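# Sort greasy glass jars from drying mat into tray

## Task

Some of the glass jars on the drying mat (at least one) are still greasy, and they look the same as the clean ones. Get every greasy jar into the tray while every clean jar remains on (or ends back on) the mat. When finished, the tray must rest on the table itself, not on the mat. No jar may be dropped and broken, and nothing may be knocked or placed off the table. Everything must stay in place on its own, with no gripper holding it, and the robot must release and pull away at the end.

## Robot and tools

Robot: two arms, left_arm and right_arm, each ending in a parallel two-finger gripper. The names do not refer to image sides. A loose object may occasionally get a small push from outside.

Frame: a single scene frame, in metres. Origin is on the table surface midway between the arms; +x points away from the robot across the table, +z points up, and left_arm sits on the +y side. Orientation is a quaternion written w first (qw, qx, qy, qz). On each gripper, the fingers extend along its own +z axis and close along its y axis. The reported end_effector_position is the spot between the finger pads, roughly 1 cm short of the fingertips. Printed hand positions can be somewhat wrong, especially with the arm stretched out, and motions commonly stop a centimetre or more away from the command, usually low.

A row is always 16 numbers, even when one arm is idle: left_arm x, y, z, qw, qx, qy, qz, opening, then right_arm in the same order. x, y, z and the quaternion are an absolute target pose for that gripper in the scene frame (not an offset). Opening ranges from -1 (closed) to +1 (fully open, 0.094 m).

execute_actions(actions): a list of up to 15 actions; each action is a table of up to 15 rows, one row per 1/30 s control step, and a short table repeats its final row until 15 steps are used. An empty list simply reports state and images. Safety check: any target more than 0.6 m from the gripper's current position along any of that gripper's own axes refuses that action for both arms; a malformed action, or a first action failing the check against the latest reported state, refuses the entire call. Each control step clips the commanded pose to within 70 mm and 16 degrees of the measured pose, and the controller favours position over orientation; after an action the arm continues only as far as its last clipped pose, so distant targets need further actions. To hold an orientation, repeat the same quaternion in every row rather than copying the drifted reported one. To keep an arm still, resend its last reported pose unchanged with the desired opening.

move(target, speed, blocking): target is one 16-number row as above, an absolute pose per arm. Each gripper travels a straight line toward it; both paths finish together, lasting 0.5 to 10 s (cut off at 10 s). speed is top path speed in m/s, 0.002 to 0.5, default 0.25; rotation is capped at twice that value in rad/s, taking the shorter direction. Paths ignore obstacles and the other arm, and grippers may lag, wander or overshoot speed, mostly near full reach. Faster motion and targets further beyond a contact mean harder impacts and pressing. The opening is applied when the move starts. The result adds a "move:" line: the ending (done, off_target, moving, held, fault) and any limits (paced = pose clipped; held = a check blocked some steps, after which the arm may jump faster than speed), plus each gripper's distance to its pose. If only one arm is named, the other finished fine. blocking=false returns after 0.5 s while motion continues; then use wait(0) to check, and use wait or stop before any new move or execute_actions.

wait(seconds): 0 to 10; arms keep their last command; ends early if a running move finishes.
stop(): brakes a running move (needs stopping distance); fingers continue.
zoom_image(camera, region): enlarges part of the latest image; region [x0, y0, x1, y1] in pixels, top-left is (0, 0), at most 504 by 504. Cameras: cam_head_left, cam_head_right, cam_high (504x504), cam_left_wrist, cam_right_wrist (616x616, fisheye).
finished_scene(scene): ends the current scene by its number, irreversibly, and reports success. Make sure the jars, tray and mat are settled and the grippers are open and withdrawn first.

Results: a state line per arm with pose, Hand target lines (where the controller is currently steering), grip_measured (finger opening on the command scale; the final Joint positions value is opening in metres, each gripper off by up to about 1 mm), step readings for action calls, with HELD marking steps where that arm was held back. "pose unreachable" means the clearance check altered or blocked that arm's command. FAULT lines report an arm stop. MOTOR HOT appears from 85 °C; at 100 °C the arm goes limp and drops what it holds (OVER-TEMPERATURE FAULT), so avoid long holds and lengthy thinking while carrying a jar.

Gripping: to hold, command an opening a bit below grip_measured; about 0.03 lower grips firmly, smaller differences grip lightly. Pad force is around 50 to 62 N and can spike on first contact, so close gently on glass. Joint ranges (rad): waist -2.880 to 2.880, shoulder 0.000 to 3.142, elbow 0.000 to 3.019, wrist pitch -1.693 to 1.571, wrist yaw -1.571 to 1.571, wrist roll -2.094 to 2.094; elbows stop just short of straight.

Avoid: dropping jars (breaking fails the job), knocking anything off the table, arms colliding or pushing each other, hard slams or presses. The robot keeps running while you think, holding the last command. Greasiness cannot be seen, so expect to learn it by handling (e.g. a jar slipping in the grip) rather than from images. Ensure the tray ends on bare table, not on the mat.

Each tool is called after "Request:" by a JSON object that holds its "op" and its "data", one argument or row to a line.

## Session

Request:
{"op": "execute_actions", "data": {
  "actions": []
}}

Scene clock: 0.00 s.
left_arm: end_effector_position=(+0.3307, +0.2426, +0.3168) grip_measured=+1.000 end_effector_quat_wxyz=(+0.069, +0.185, +0.961, +0.196) | right_arm: end_effector_position=(+0.3862, -0.4883, +0.2799) grip_measured=+1.000 end_effector_quat_wxyz=(+0.553, +0.374, +0.559, +0.491)
Joint positions: left_arm=[-0.244  1.139  1.255 -1.53  -0.39   0.246  0.094] | right_arm=[-0.776  1.344  0.581  0.94  -1.005  1.465  0.094]
Joint velocities: left_arm=[-0.005 -0.015  0.002 -0.002 -0.007 -0.022  0.   ] | right_arm=[-0.005 -0.005  0.002 -0.027 -0.037 -0.022  0.   ]
Motor temperatures (°C, as the motors report them): left_arm=[25 26 29 26 24 26] | right_arm=[25 27 29 26 27 25]
Hand target (left_arm): +0.336, +0.242, +0.330; +0.086, +0.181, +0.960, +0.196
Hand target (right_arm): +0.389, -0.492, +0.286; +0.557, +0.369, +0.560, +0.490

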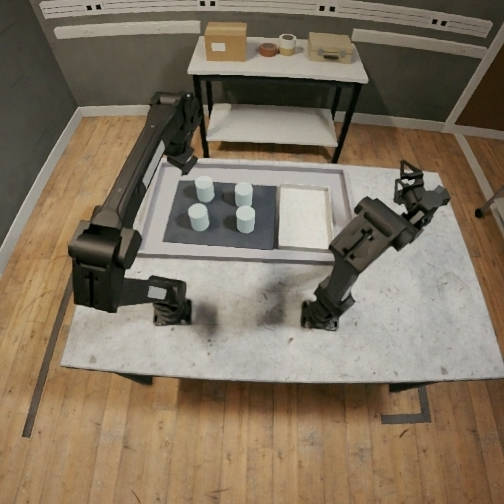

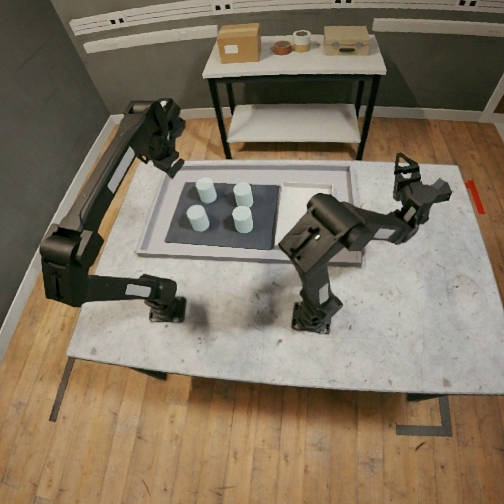

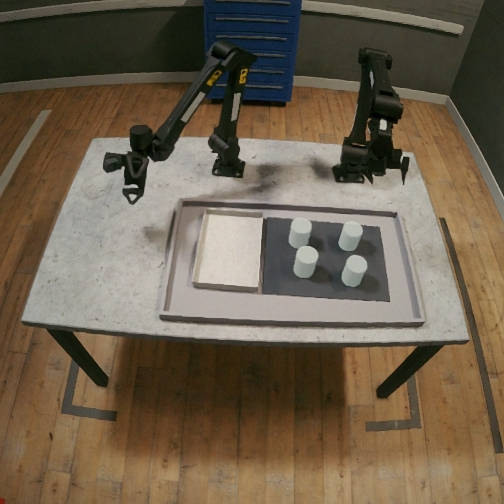

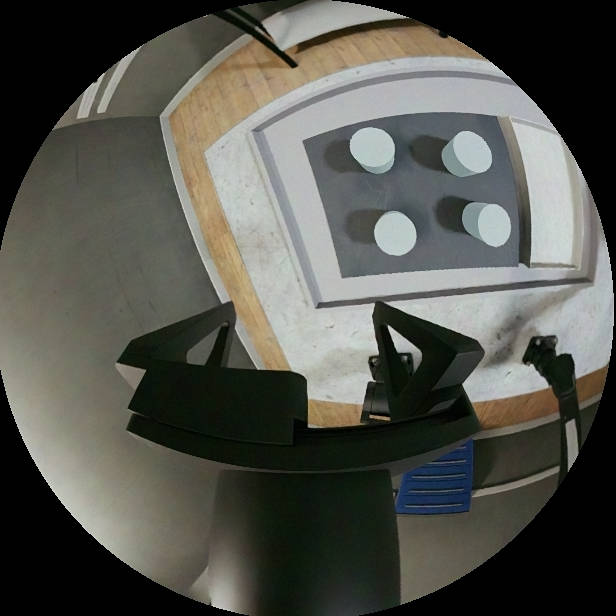

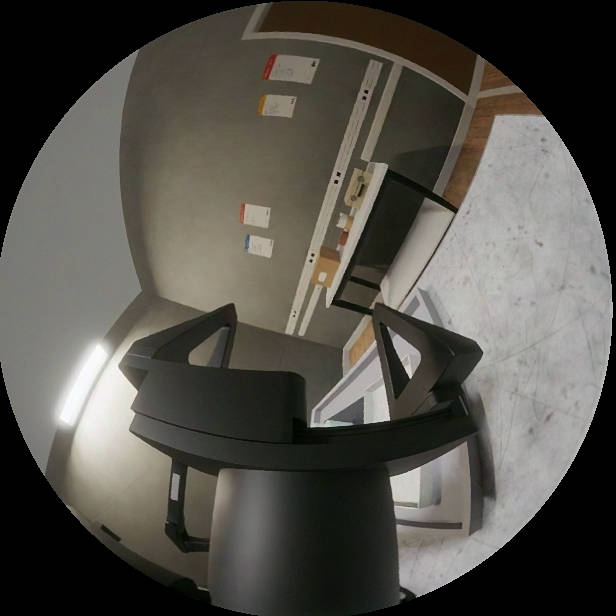

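Request:
{"op": "move", "data": {
  "target": [0.34,0.185,0.17,0,0,1,0,1,0.36,-0.2,0.24,0,0,1,0,1],
  "speed": 0.4
}}

Scene clock: 3.73 s.
left_arm: end_effector_position=(+0.3377, +0.1797, +0.1734) grip_measured=+1.000 end_effector_quat_wxyz=(+0.001, +0.013, +1.000, +0.000) | right_arm: end_effector_position=(+0.3488, -0.2026, +0.2252) grip_measured=+1.000 end_effector_quat_wxyz=(-0.007, -0.002, +1.000, -0.014)
Joint positions: left_arm=[-0.232  1.304  1.054 -1.318 -0.001 -0.128  0.094] | right_arm=[ 0.22   1.296  1.184 -1.476  0.026  0.118  0.094]
Joint velocities: left_arm=[-0.005  0.005  0.012  0.002  0.007  0.007  0.   ] | right_arm=[-0.005 -0.015 -0.012  0.017  0.037 -0.007  0.   ]
Motor temperatures (°C, as the motors report them): left_arm=[25 26 30 26 24 26] | right_arm=[25 27 30 26 27 25]
Hand target (left_arm): +0.343, +0.184, +0.170; +0.003, +0.001, +1.000, -0.002
Hand target (right_arm): +0.360, -0.202, +0.239; +0.002, +0.003, +1.000, -0.014
Off the commanded pose (left_arm): 0.007 m, 1 deg.
Off the commanded pose (right_arm): 0.019 m, 2 deg.
move: off_target (right_arm)

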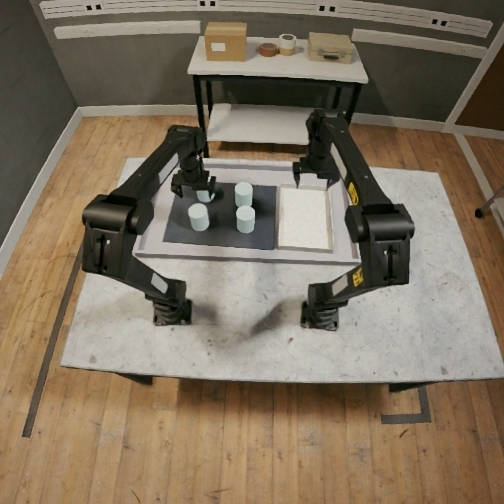

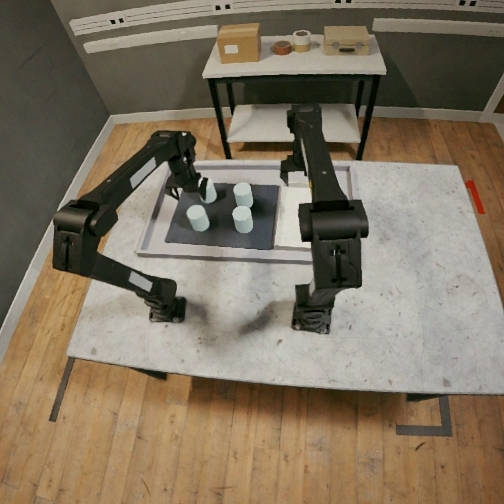

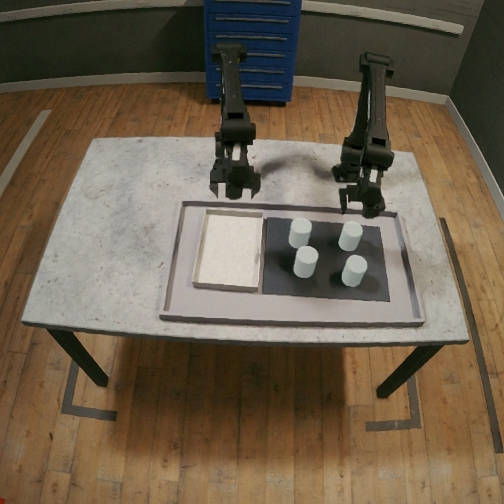

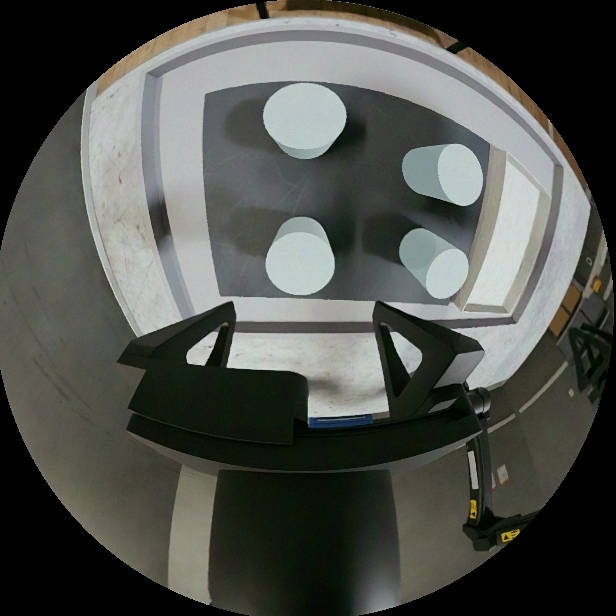

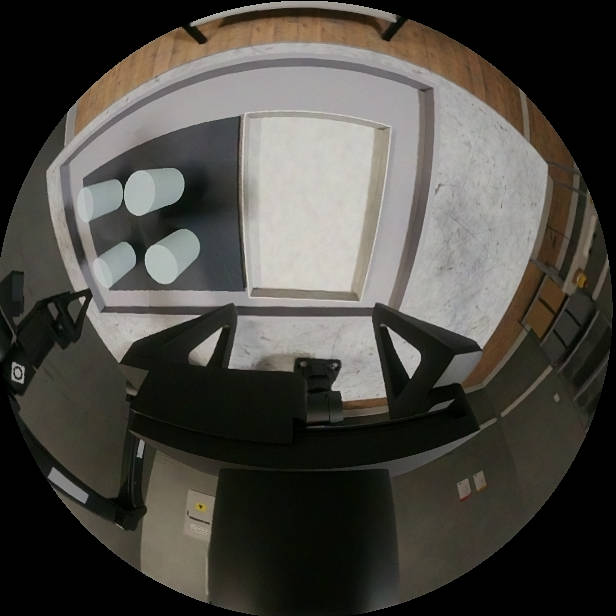

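Request:
{"op": "move", "data": {
  "target": [0.331,0.185,0.050,0,0,1,0,1,0.458,0.016,0.16,0,0,1,0,1],
  "speed": 0.22
}}

Scene clock: 5.93 s.
left_arm: end_effector_position=(+0.3292, +0.1810, +0.0512) grip_measured=+1.000 end_effector_quat_wxyz=(-0.004, +0.010, +1.000, +0.001) | right_arm: end_effector_position=(+0.4425, +0.0053, +0.1532) grip_measured=+1.000 end_effector_quat_wxyz=(-0.015, -0.005, +1.000, -0.008)
Joint positions: left_arm=[-0.232  1.435  0.828 -0.972 -0.001 -0.134  0.094] | right_arm=[ 0.599  1.74   1.493 -1.359  0.     0.491  0.094]
Joint velocities: left_arm=[ 0.005 -0.005  0.007 -0.027  0.037  0.007  0.   ] | right_arm=[ 0.005 -0.005 -0.017  0.012  0.007 -0.037  0.   ]
Motor temperatures (°C, as the motors report them): left_arm=[25 26 30 26 24 26] | right_arm=[25 27 31 26 27 25]
Hand target (left_arm): +0.334, +0.185, +0.049; -0.000, +0.000, +1.000, +0.000
Hand target (right_arm): +0.459, +0.015, +0.161; +0.002, +0.000, +1.000, +0.001
Off the commanded pose (left_arm): 0.005 m, 1 deg.
Off the commanded pose (right_arm): 0.020 m, 2 deg.
move: off_target (right_arm)

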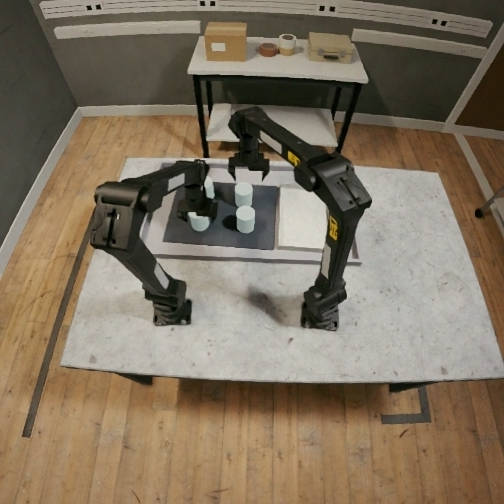

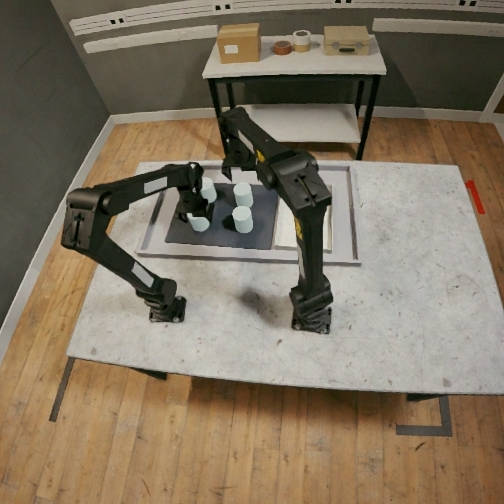

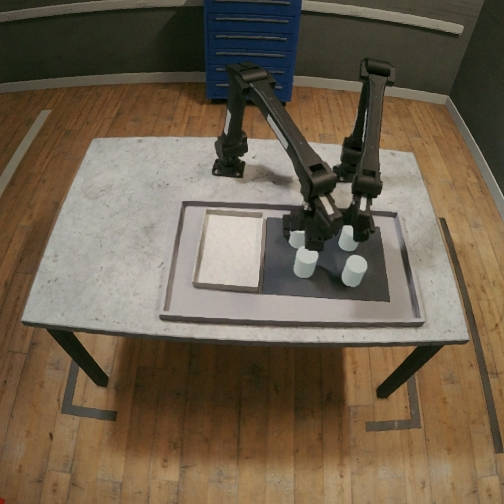

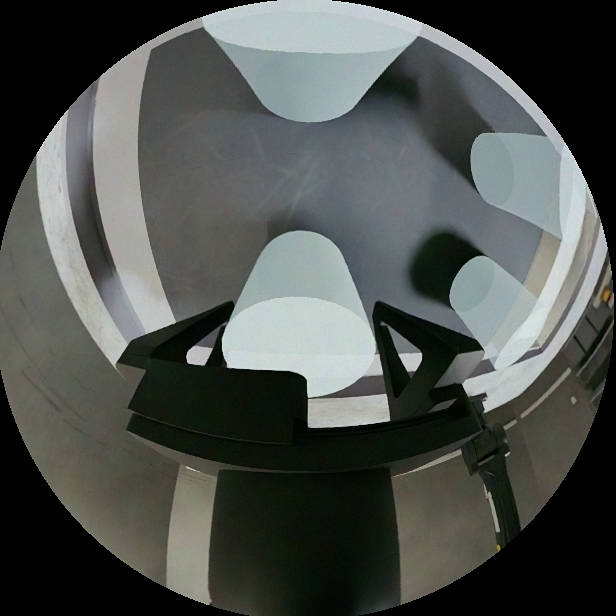

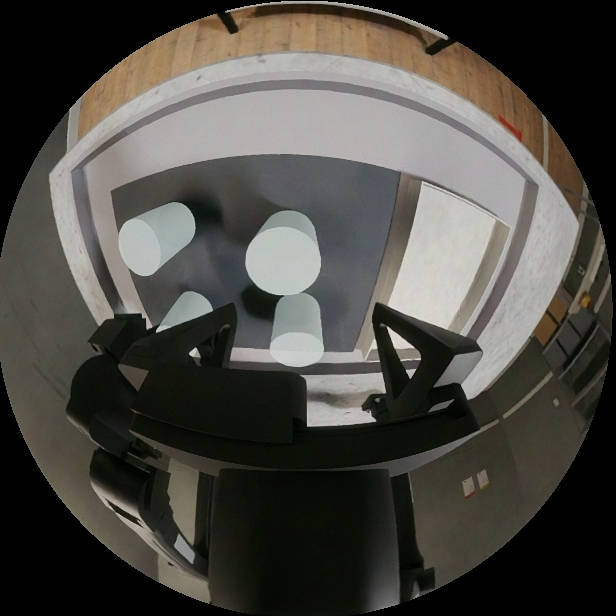

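Request:
{"op": "execute_actions", "data": {
  "actions": [
    [[0.331,0.185,0.050,0,0,1,0,0.85,0.452,0.020,0.155,0,0,1,0,1],[0.331,0.185,0.050,0,0,1,0,0.75,0.451,0.022,0.152,0,0,1,0,1],[0.331,0.185,0.050,0,0,1,0,0.68,0.450,0.024,0.149,0,0,1,0,1],[0.331,0.185,0.050,0,0,1,0,0.63,0.449,0.026,0.146,0,0,1,0,1],[0.331,0.185,0.050,0,0,1,0,0.59,0.448,0.028,0.143,0,0,1,0,1],[0.331,0.185,0.050,0,0,1,0,0.56,0.447,0.029,0.140,0,0,1,0,1],[0.331,0.185,0.050,0,0,1,0,0.535,0.446,0.030,0.137,0,0,1,0,1],[0.331,0.185,0.050,0,0,1,0,0.515,0.445,0.030,0.134,0,0,1,0,1],[0.331,0.185,0.050,0,0,1,0,0.50,0.444,0.030,0.131,0,0,1,0,1],[0.331,0.185,0.050,0,0,1,0,0.485,0.443,0.030,0.128,0,0,1,0,1],[0.331,0.185,0.050,0,0,1,0,0.47,0.442,0.030,0.125,0,0,1,0,1],[0.331,0.185,0.050,0,0,1,0,0.46,0.442,0.030,0.122,0,0,1,0,1],[0.331,0.185,0.050,0,0,1,0,0.45,0.442,0.030,0.120,0,0,1,0,1],[0.331,0.185,0.050,0,0,1,0,0.44,0.442,0.030,0.120,0,0,1,0,1]]
  ]
}}

Scene clock: 6.90 s.
left_arm: end_effector_position=(+0.3292, +0.1810, +0.0512) grip_measured=+0.443 end_effector_quat_wxyz=(-0.004, +0.009, +1.000, +0.001) | right_arm: end_effector_position=(+0.4418, +0.0268, +0.1399) grip_measured=+1.000 end_effector_quat_wxyz=(+0.008, -0.003, +1.000, +0.005)
Joint positions: left_arm=[-0.232  1.435  0.828 -0.972 -0.001 -0.135  0.068] | right_arm=[ 0.636  1.741  1.459 -1.269  0.     0.531  0.094]
Joint velocities: left_arm=[-0.005  0.005  0.002  0.017  0.022 -0.007 -0.002] | right_arm=[ 0.015  0.015 -0.105  0.032 -0.051  0.051  0.   ]
Motor temperatures (°C, as the motors report them): left_arm=[25 26 30 26 24 26] | right_arm=[25 27 31 26 27 25]
Hand target (left_arm): +0.331, +0.185, +0.050; -0.000, +0.000, +1.000, +0.000
Hand target (right_arm): +0.442, +0.030, +0.121; +0.000, +0.000, +1.000, +0.001
Off the commanded pose (left_arm): 0.005 m, 1 deg.
Off the commanded pose (right_arm): 0.020 m, 1 deg.
Step readings (end_effector_position):
0: left_arm (+0.3292, +0.1810, +0.0512) | right_arm (+0.4427, +0.0054, +0.1533)
1: left_arm (+0.3292, +0.1810, +0.0512) | right_arm (+0.4428, +0.0057, +0.1533)
2: left_arm (+0.3292, +0.1810, +0.0512) | right_arm (+0.4432, +0.0064, +0.1533)
4: left_arm (+0.3292, +0.1810, +0.0512) | right_arm (+0.4446, +0.0092, +0.1532)
8: left_arm (+0.3292, +0.1810, +0.0512) | right_arm (+0.4466, +0.0199, +0.1532)
15: end_effector_position above

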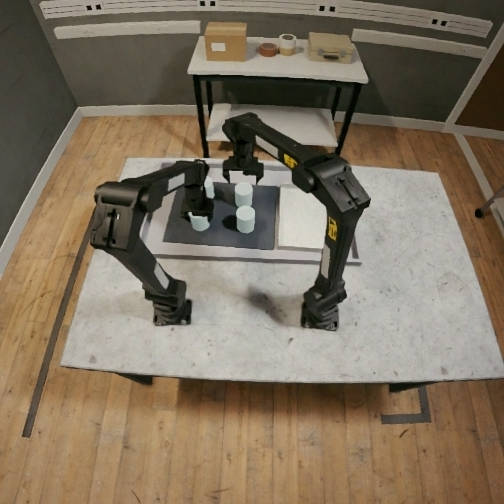

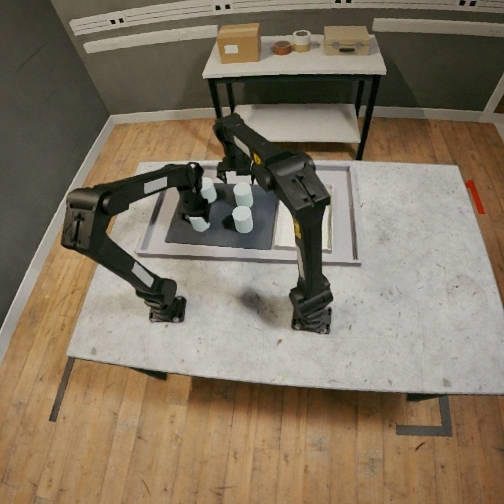

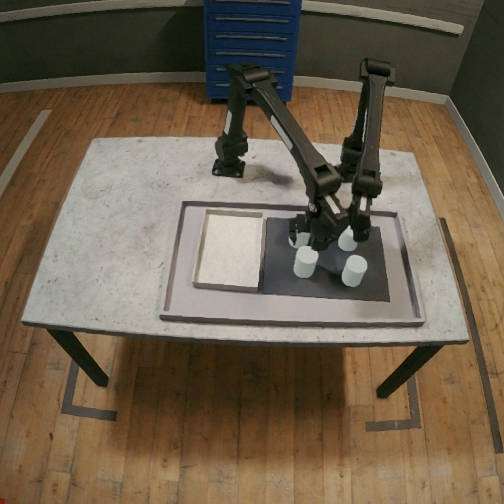

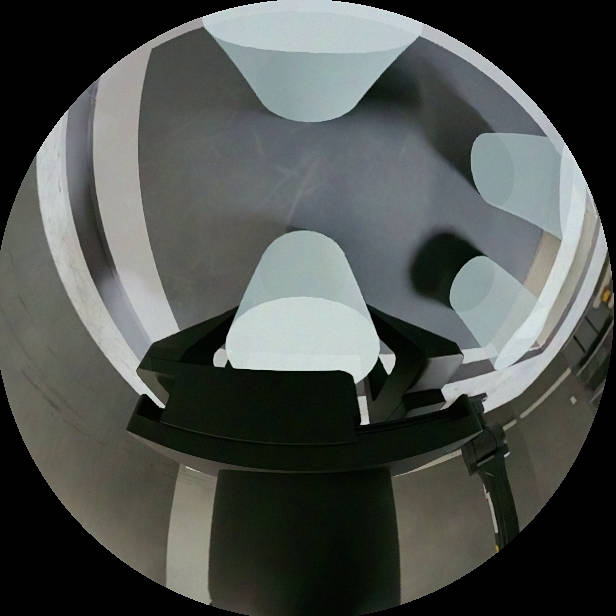

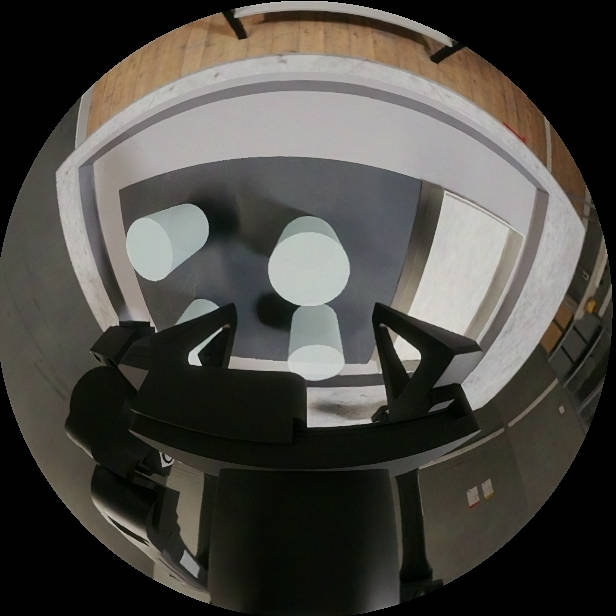

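Request:
{"op": "move", "data": {
  "target": [0.331,0.185,0.050,0,0,1,0,0.40,0.441,0.024,0.040,0,0,1,0,1],
  "speed": 0.11
}}

Scene clock: 8.23 s.
left_arm: end_effector_position=(+0.3292, +0.1811, +0.0512) grip_measured=+0.406 end_effector_quat_wxyz=(-0.004, +0.009, +1.000, +0.001) | right_arm: end_effector_position=(+0.4404, +0.0260, +0.0543) grip_measured=+1.000 end_effector_quat_wxyz=(+0.005, -0.003, +1.000, +0.003)
Joint positions: left_arm=[-0.232  1.435  0.828 -0.972 -0.001 -0.135  0.066] | right_arm=[ 0.636  1.825  1.335 -1.069  0.     0.533  0.094]
Joint velocities: left_arm=[-0.005 -0.005 -0.007  0.007 -0.007 -0.022  0.   ] | right_arm=[ 0.005  0.005 -0.002 -0.002 -0.066 -0.095  0.   ]
Motor temperatures (°C, as the motors report them): left_arm=[25 26 30 26 24 26] | right_arm=[25 28 31 26 27 25]
Hand target (left_arm): +0.331, +0.185, +0.050; -0.000, -0.000, +1.000, +0.000
Hand target (right_arm): +0.441, +0.024, +0.040; -0.000, -0.000, +1.000, -0.000
Off the commanded pose (left_arm): 0.004 m, 1 deg.
Off the commanded pose (right_arm): 0.014 m, 1 deg.
move: off_target (right_arm)

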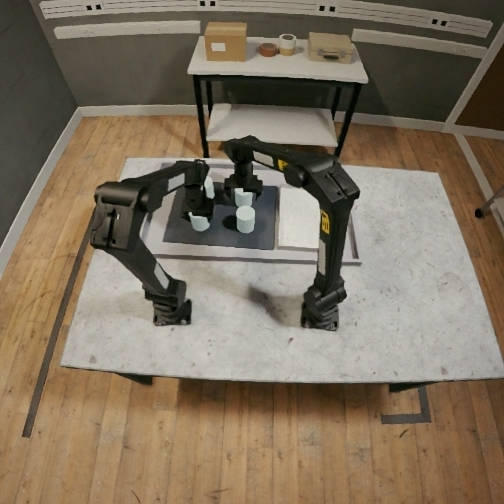

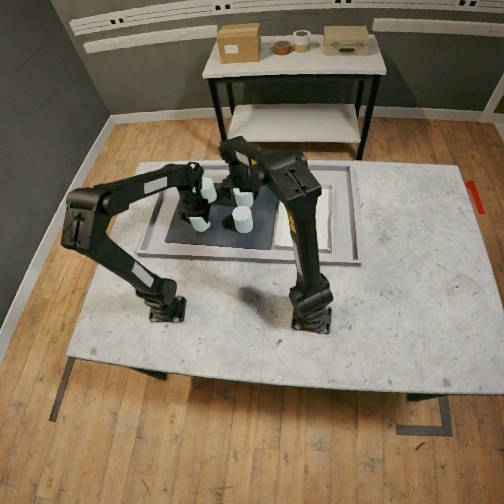

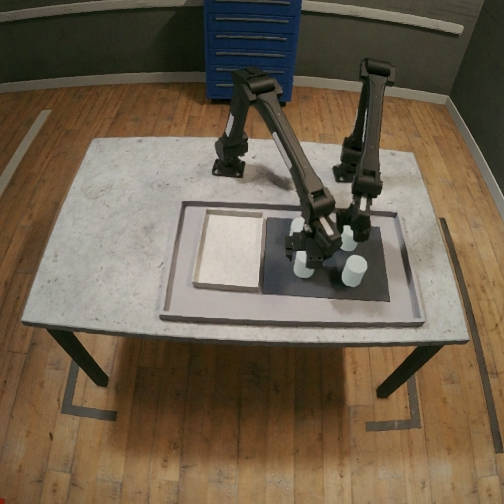

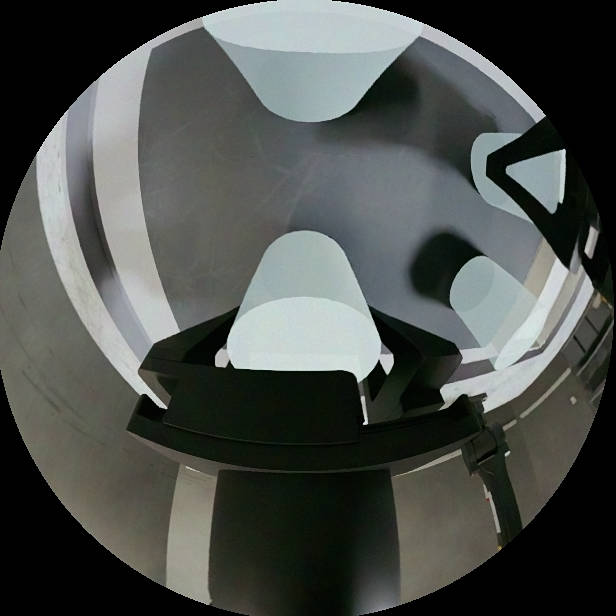

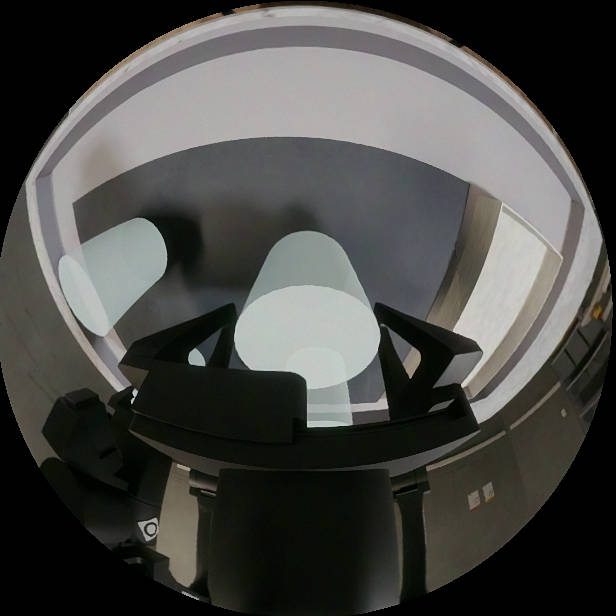

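Request:
{"op": "execute_actions", "data": {
  "actions": [
    [[0.331,0.185,0.050,0,0,1,0,0.39,0.441,0.024,0.045,0,0,1,0,0.8],[0.331,0.185,0.050,0,0,1,0,0.38,0.441,0.024,0.045,0,0,1,0,0.68],[0.331,0.185,0.050,0,0,1,0,0.37,0.441,0.024,0.045,0,0,1,0,0.6],[0.331,0.185,0.050,0,0,1,0,0.365,0.441,0.024,0.045,0,0,1,0,0.54],[0.331,0.185,0.050,0,0,1,0,0.365,0.441,0.024,0.045,0,0,1,0,0.5],[0.331,0.185,0.050,0,0,1,0,0.365,0.441,0.024,0.045,0,0,1,0,0.47],[0.331,0.185,0.050,0,0,1,0,0.365,0.441,0.024,0.045,0,0,1,0,0.445],[0.331,0.185,0.050,0,0,1,0,0.365,0.441,0.024,0.045,0,0,1,0,0.425],[0.331,0.185,0.050,0,0,1,0,0.365,0.441,0.024,0.045,0,0,1,0,0.41],[0.331,0.185,0.050,0,0,1,0,0.365,0.441,0.024,0.045,0,0,1,0,0.395],[0.331,0.185,0.050,0,0,1,0,0.365,0.441,0.024,0.045,0,0,1,0,0.385],[0.331,0.185,0.050,0,0,1,0,0.365,0.441,0.024,0.045,0,0,1,0,0.375],[0.331,0.185,0.050,0,0,1,0,0.365,0.441,0.024,0.045,0,0,1,0,0.365]]
  ]
}}

Request:
{"op": "move", "data": {
  "target": [0.335,0.20,0.15,0,0,1,0,0.365,0.44,0.01,0.14,0,0,1,0,0.365],
  "speed": 0.14
}}

Scene clock: 8.93 s.
left_arm: end_effector_position=(+0.3291, +0.1811, +0.0510) grip_measured=+0.383 end_effector_quat_wxyz=(-0.004, +0.009, +1.000, +0.001) | right_arm: end_effector_position=(+0.4406, +0.0256, +0.0543) grip_measured=+0.386 end_effector_quat_wxyz=(+0.006, -0.002, +1.000, +0.002)
Joint positions: left_arm=[-0.232  1.435  0.828 -0.971 -0.001 -0.135  0.065] | right_arm=[ 0.636  1.825  1.335 -1.069  0.002  0.533  0.065]
Joint velocities: left_arm=[-0.024  0.005  0.002  0.002 -0.051 -0.022 -0.   ] | right_arm=[-0.015 -0.005 -0.007 -0.017 -0.022  0.051  0.   ]
Motor temperatures (°C, as the motors report them): left_arm=[25 26 30 26 24 26] | right_arm=[25 28 31 26 27 25]
Hand target (left_arm): +0.331, +0.185, +0.050; +0.000, +0.000, +1.000, +0.000
Hand target (right_arm): +0.441, +0.024, +0.045; -0.000, -0.000, +1.000, +0.000
Off the commanded pose (left_arm): 0.004 m, 1 deg.
Off the commanded pose (right_arm): 0.009 m, 1 deg.
Step readings (end_effector_position):
0: left_arm (+0.3292, +0.1811, +0.0512) | right_arm (+0.4404, +0.0260, +0.0543)
1: left_arm (+0.3292, +0.1811, +0.0512) | right_arm (+0.4404, +0.0260, +0.0543)
2: left_arm (+0.3291, +0.1811, +0.0510) | right_arm (+0.4404, +0.0260, +0.0543)
4: left_arm (+0.3291, +0.1811, +0.0510) | right_arm (+0.4404, +0.0260, +0.0543)
8: left_arm (+0.3291, +0.1811, +0.0510) | right_arm (+0.4406, +0.0255, +0.0543)
15: end_effector_position above

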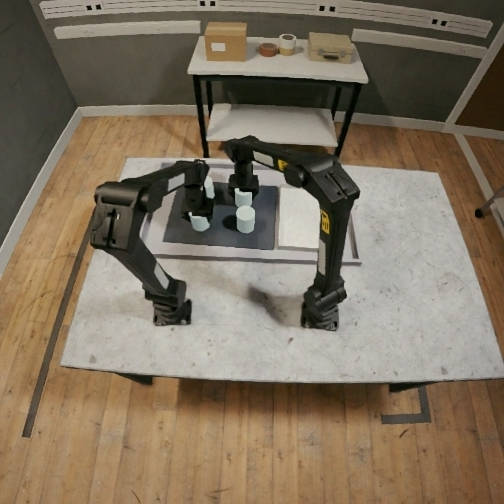

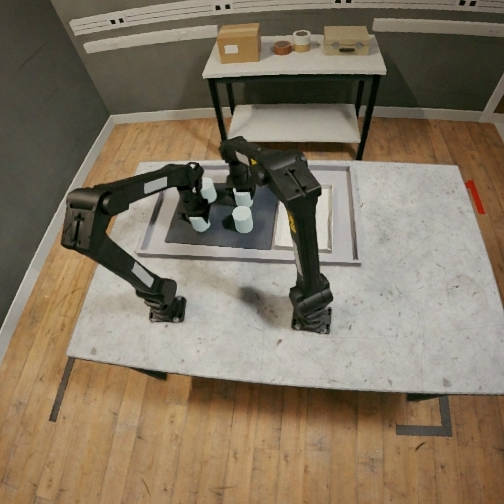

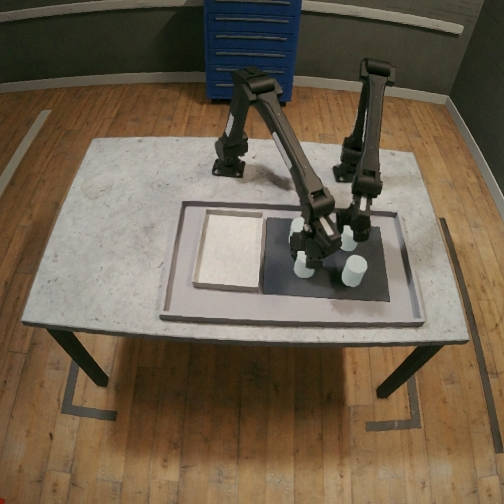

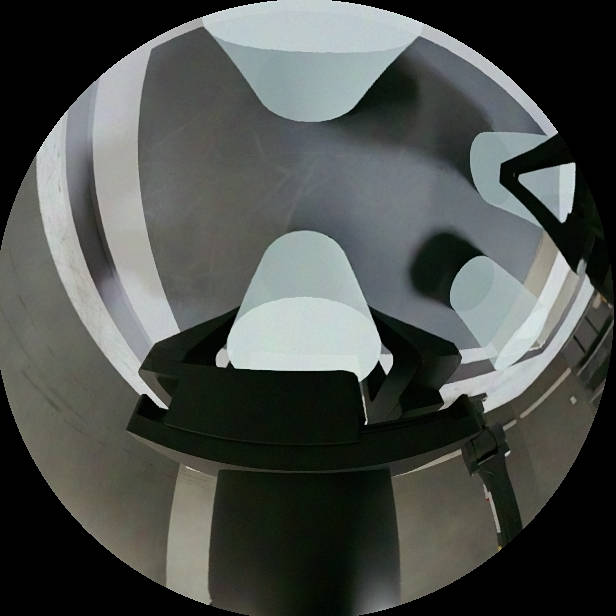

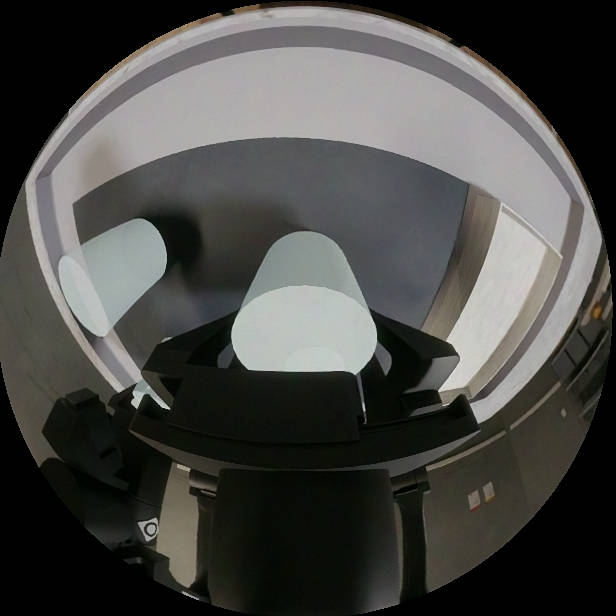

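Scene clock: 10.07 s.
left_arm: end_effector_position=(+0.3151, +0.1970, +0.1260) grip_measured=+0.383 end_effector_quat_wxyz=(-0.030, +0.004, +1.000, +0.004) | right_arm: end_effector_position=(+0.4256, +0.0066, +0.1173) grip_measured=+0.386 end_effector_quat_wxyz=(-0.017, -0.000, +1.000, -0.011)
Joint positions: left_arm=[-0.191  1.321  0.937 -1.247 -0.001 -0.105  0.065] | right_arm=[ 0.618  1.737  1.39  -1.265  0.002  0.52   0.065]
Joint velocities: left_arm=[-0.005 -0.005 -0.012 -0.007  0.022  0.037 -0.   ] | right_arm=[-0.015 -0.005 -0.007 -0.017 -0.037 -0.081 -0.   ]
Motor temperatures (°C, as the motors report them): left_arm=[25 26 31 26 24 26] | right_arm=[25 28 32 26 27 25]
Hand target (left_arm): +0.332, +0.200, +0.150; +0.000, +0.000, +1.000, +0.001
Hand target (right_arm): +0.439, +0.009, +0.140; +0.000, +0.000, +1.000, -0.000
Off the commanded pose (left_arm): 0.031 m, 3 deg.
Off the commanded pose (right_arm): 0.027 m, 2 deg.
move: off_target (left_arm, right_arm)

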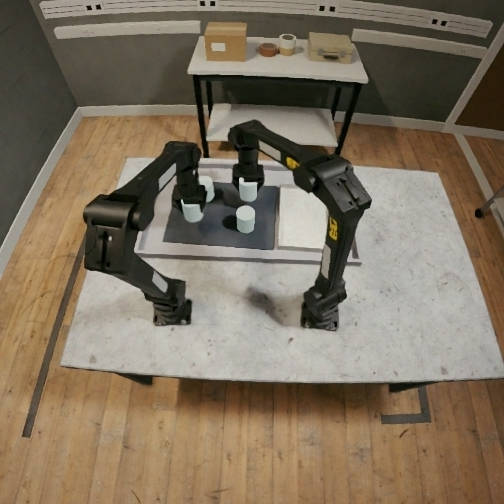

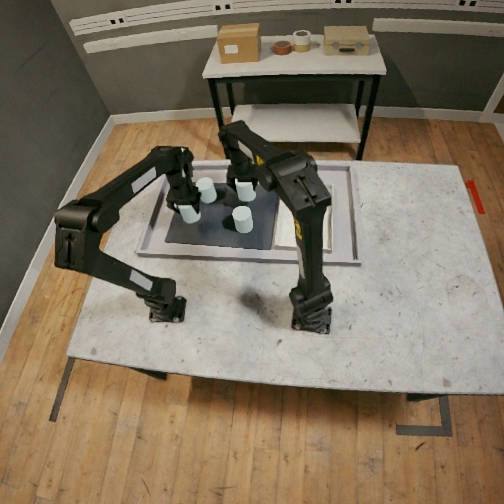

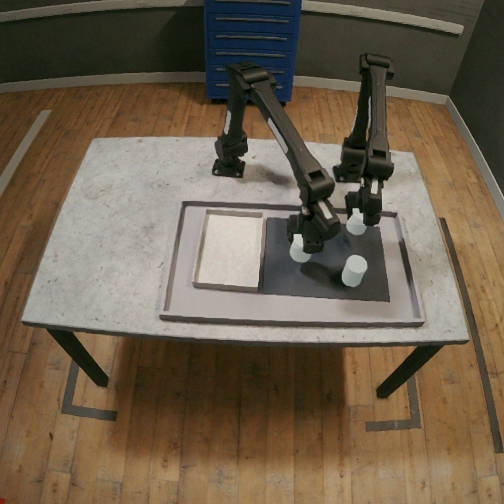

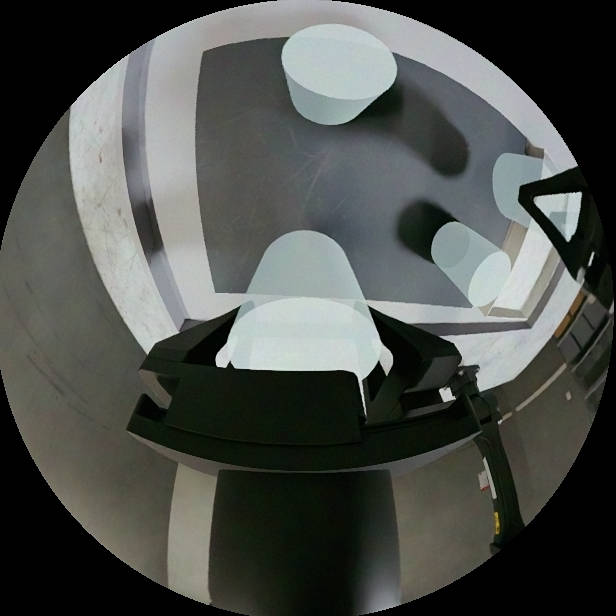

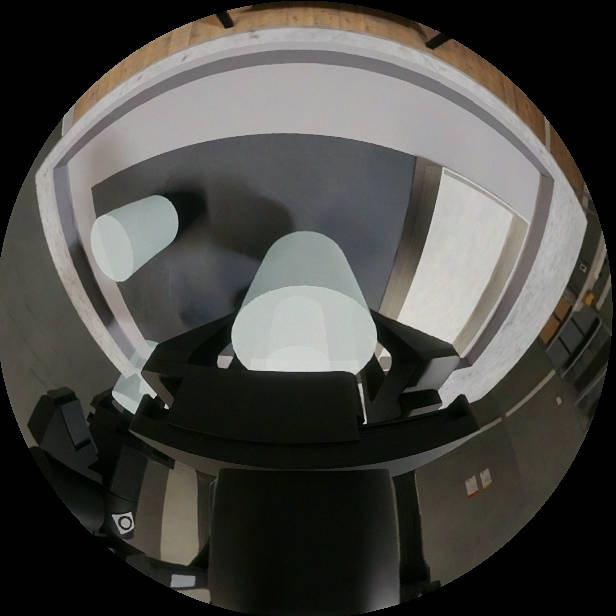

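Request:
{"op": "execute_actions", "data": {
  "actions": []
}}

Scene clock: 10.33 s.
left_arm: end_effector_position=(+0.3150, +0.1970, +0.1260) grip_measured=+0.383 end_effector_quat_wxyz=(-0.030, +0.004, +1.000, +0.004) | right_arm: end_effector_position=(+0.4256, +0.0066, +0.1173) grip_measured=+0.386 end_effector_quat_wxyz=(-0.017, -0.000, +1.000, -0.011)
Joint positions: left_arm=[-0.191  1.321  0.937 -1.248 -0.001 -0.105  0.065] | right_arm=[ 0.618  1.737  1.39  -1.265  0.002  0.519  0.065]
Joint velocities: left_arm=[-0.015 -0.005  0.002 -0.017 -0.066 -0.022  0.001] | right_arm=[ 0.005  0.015 -0.017 -0.017  0.037 -0.022  0.   ]
Motor temperatures (°C, as the motors report them): left_arm=[25 26 31 26 24 26] | right_arm=[25 28 32 26 27 25]
Hand target (left_arm): +0.332, +0.200, +0.150; +0.000, -0.000, +1.000, +0.001
Hand target (right_arm): +0.439, +0.009, +0.140; +0.000, +0.000, +1.000, -0.000
Off the commanded pose (left_arm): 0.031 m, 3 deg.
Off the commanded pose (right_arm): 0.027 m, 2 deg.

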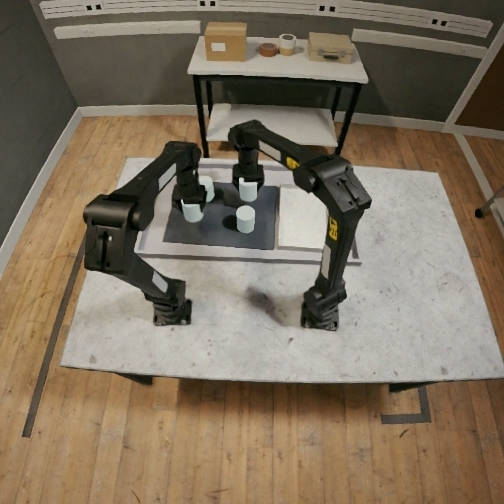

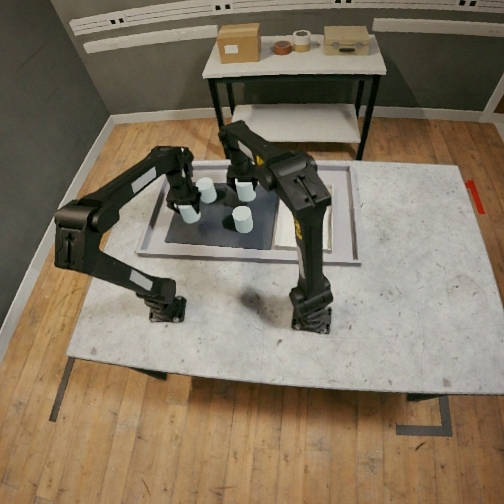

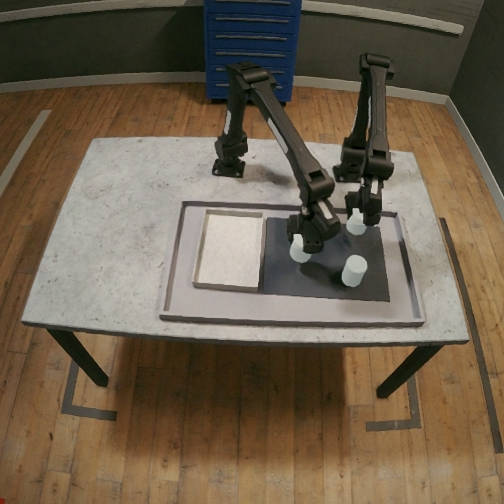

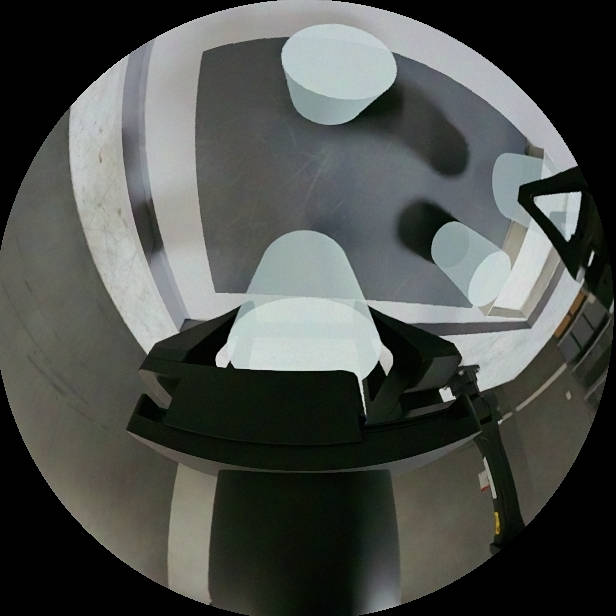

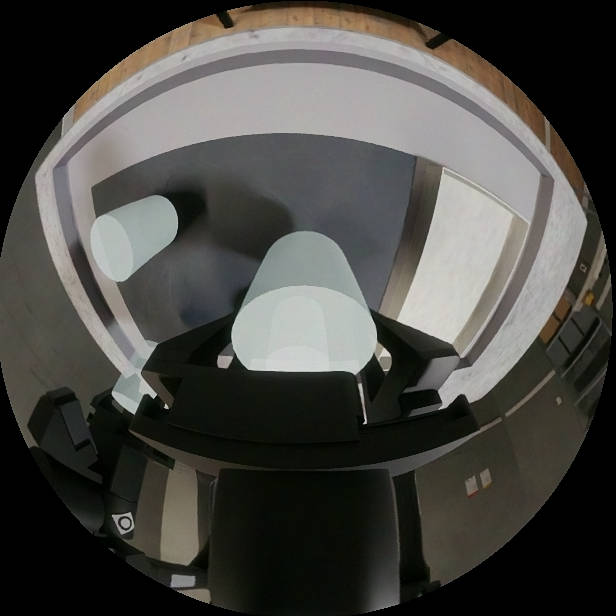

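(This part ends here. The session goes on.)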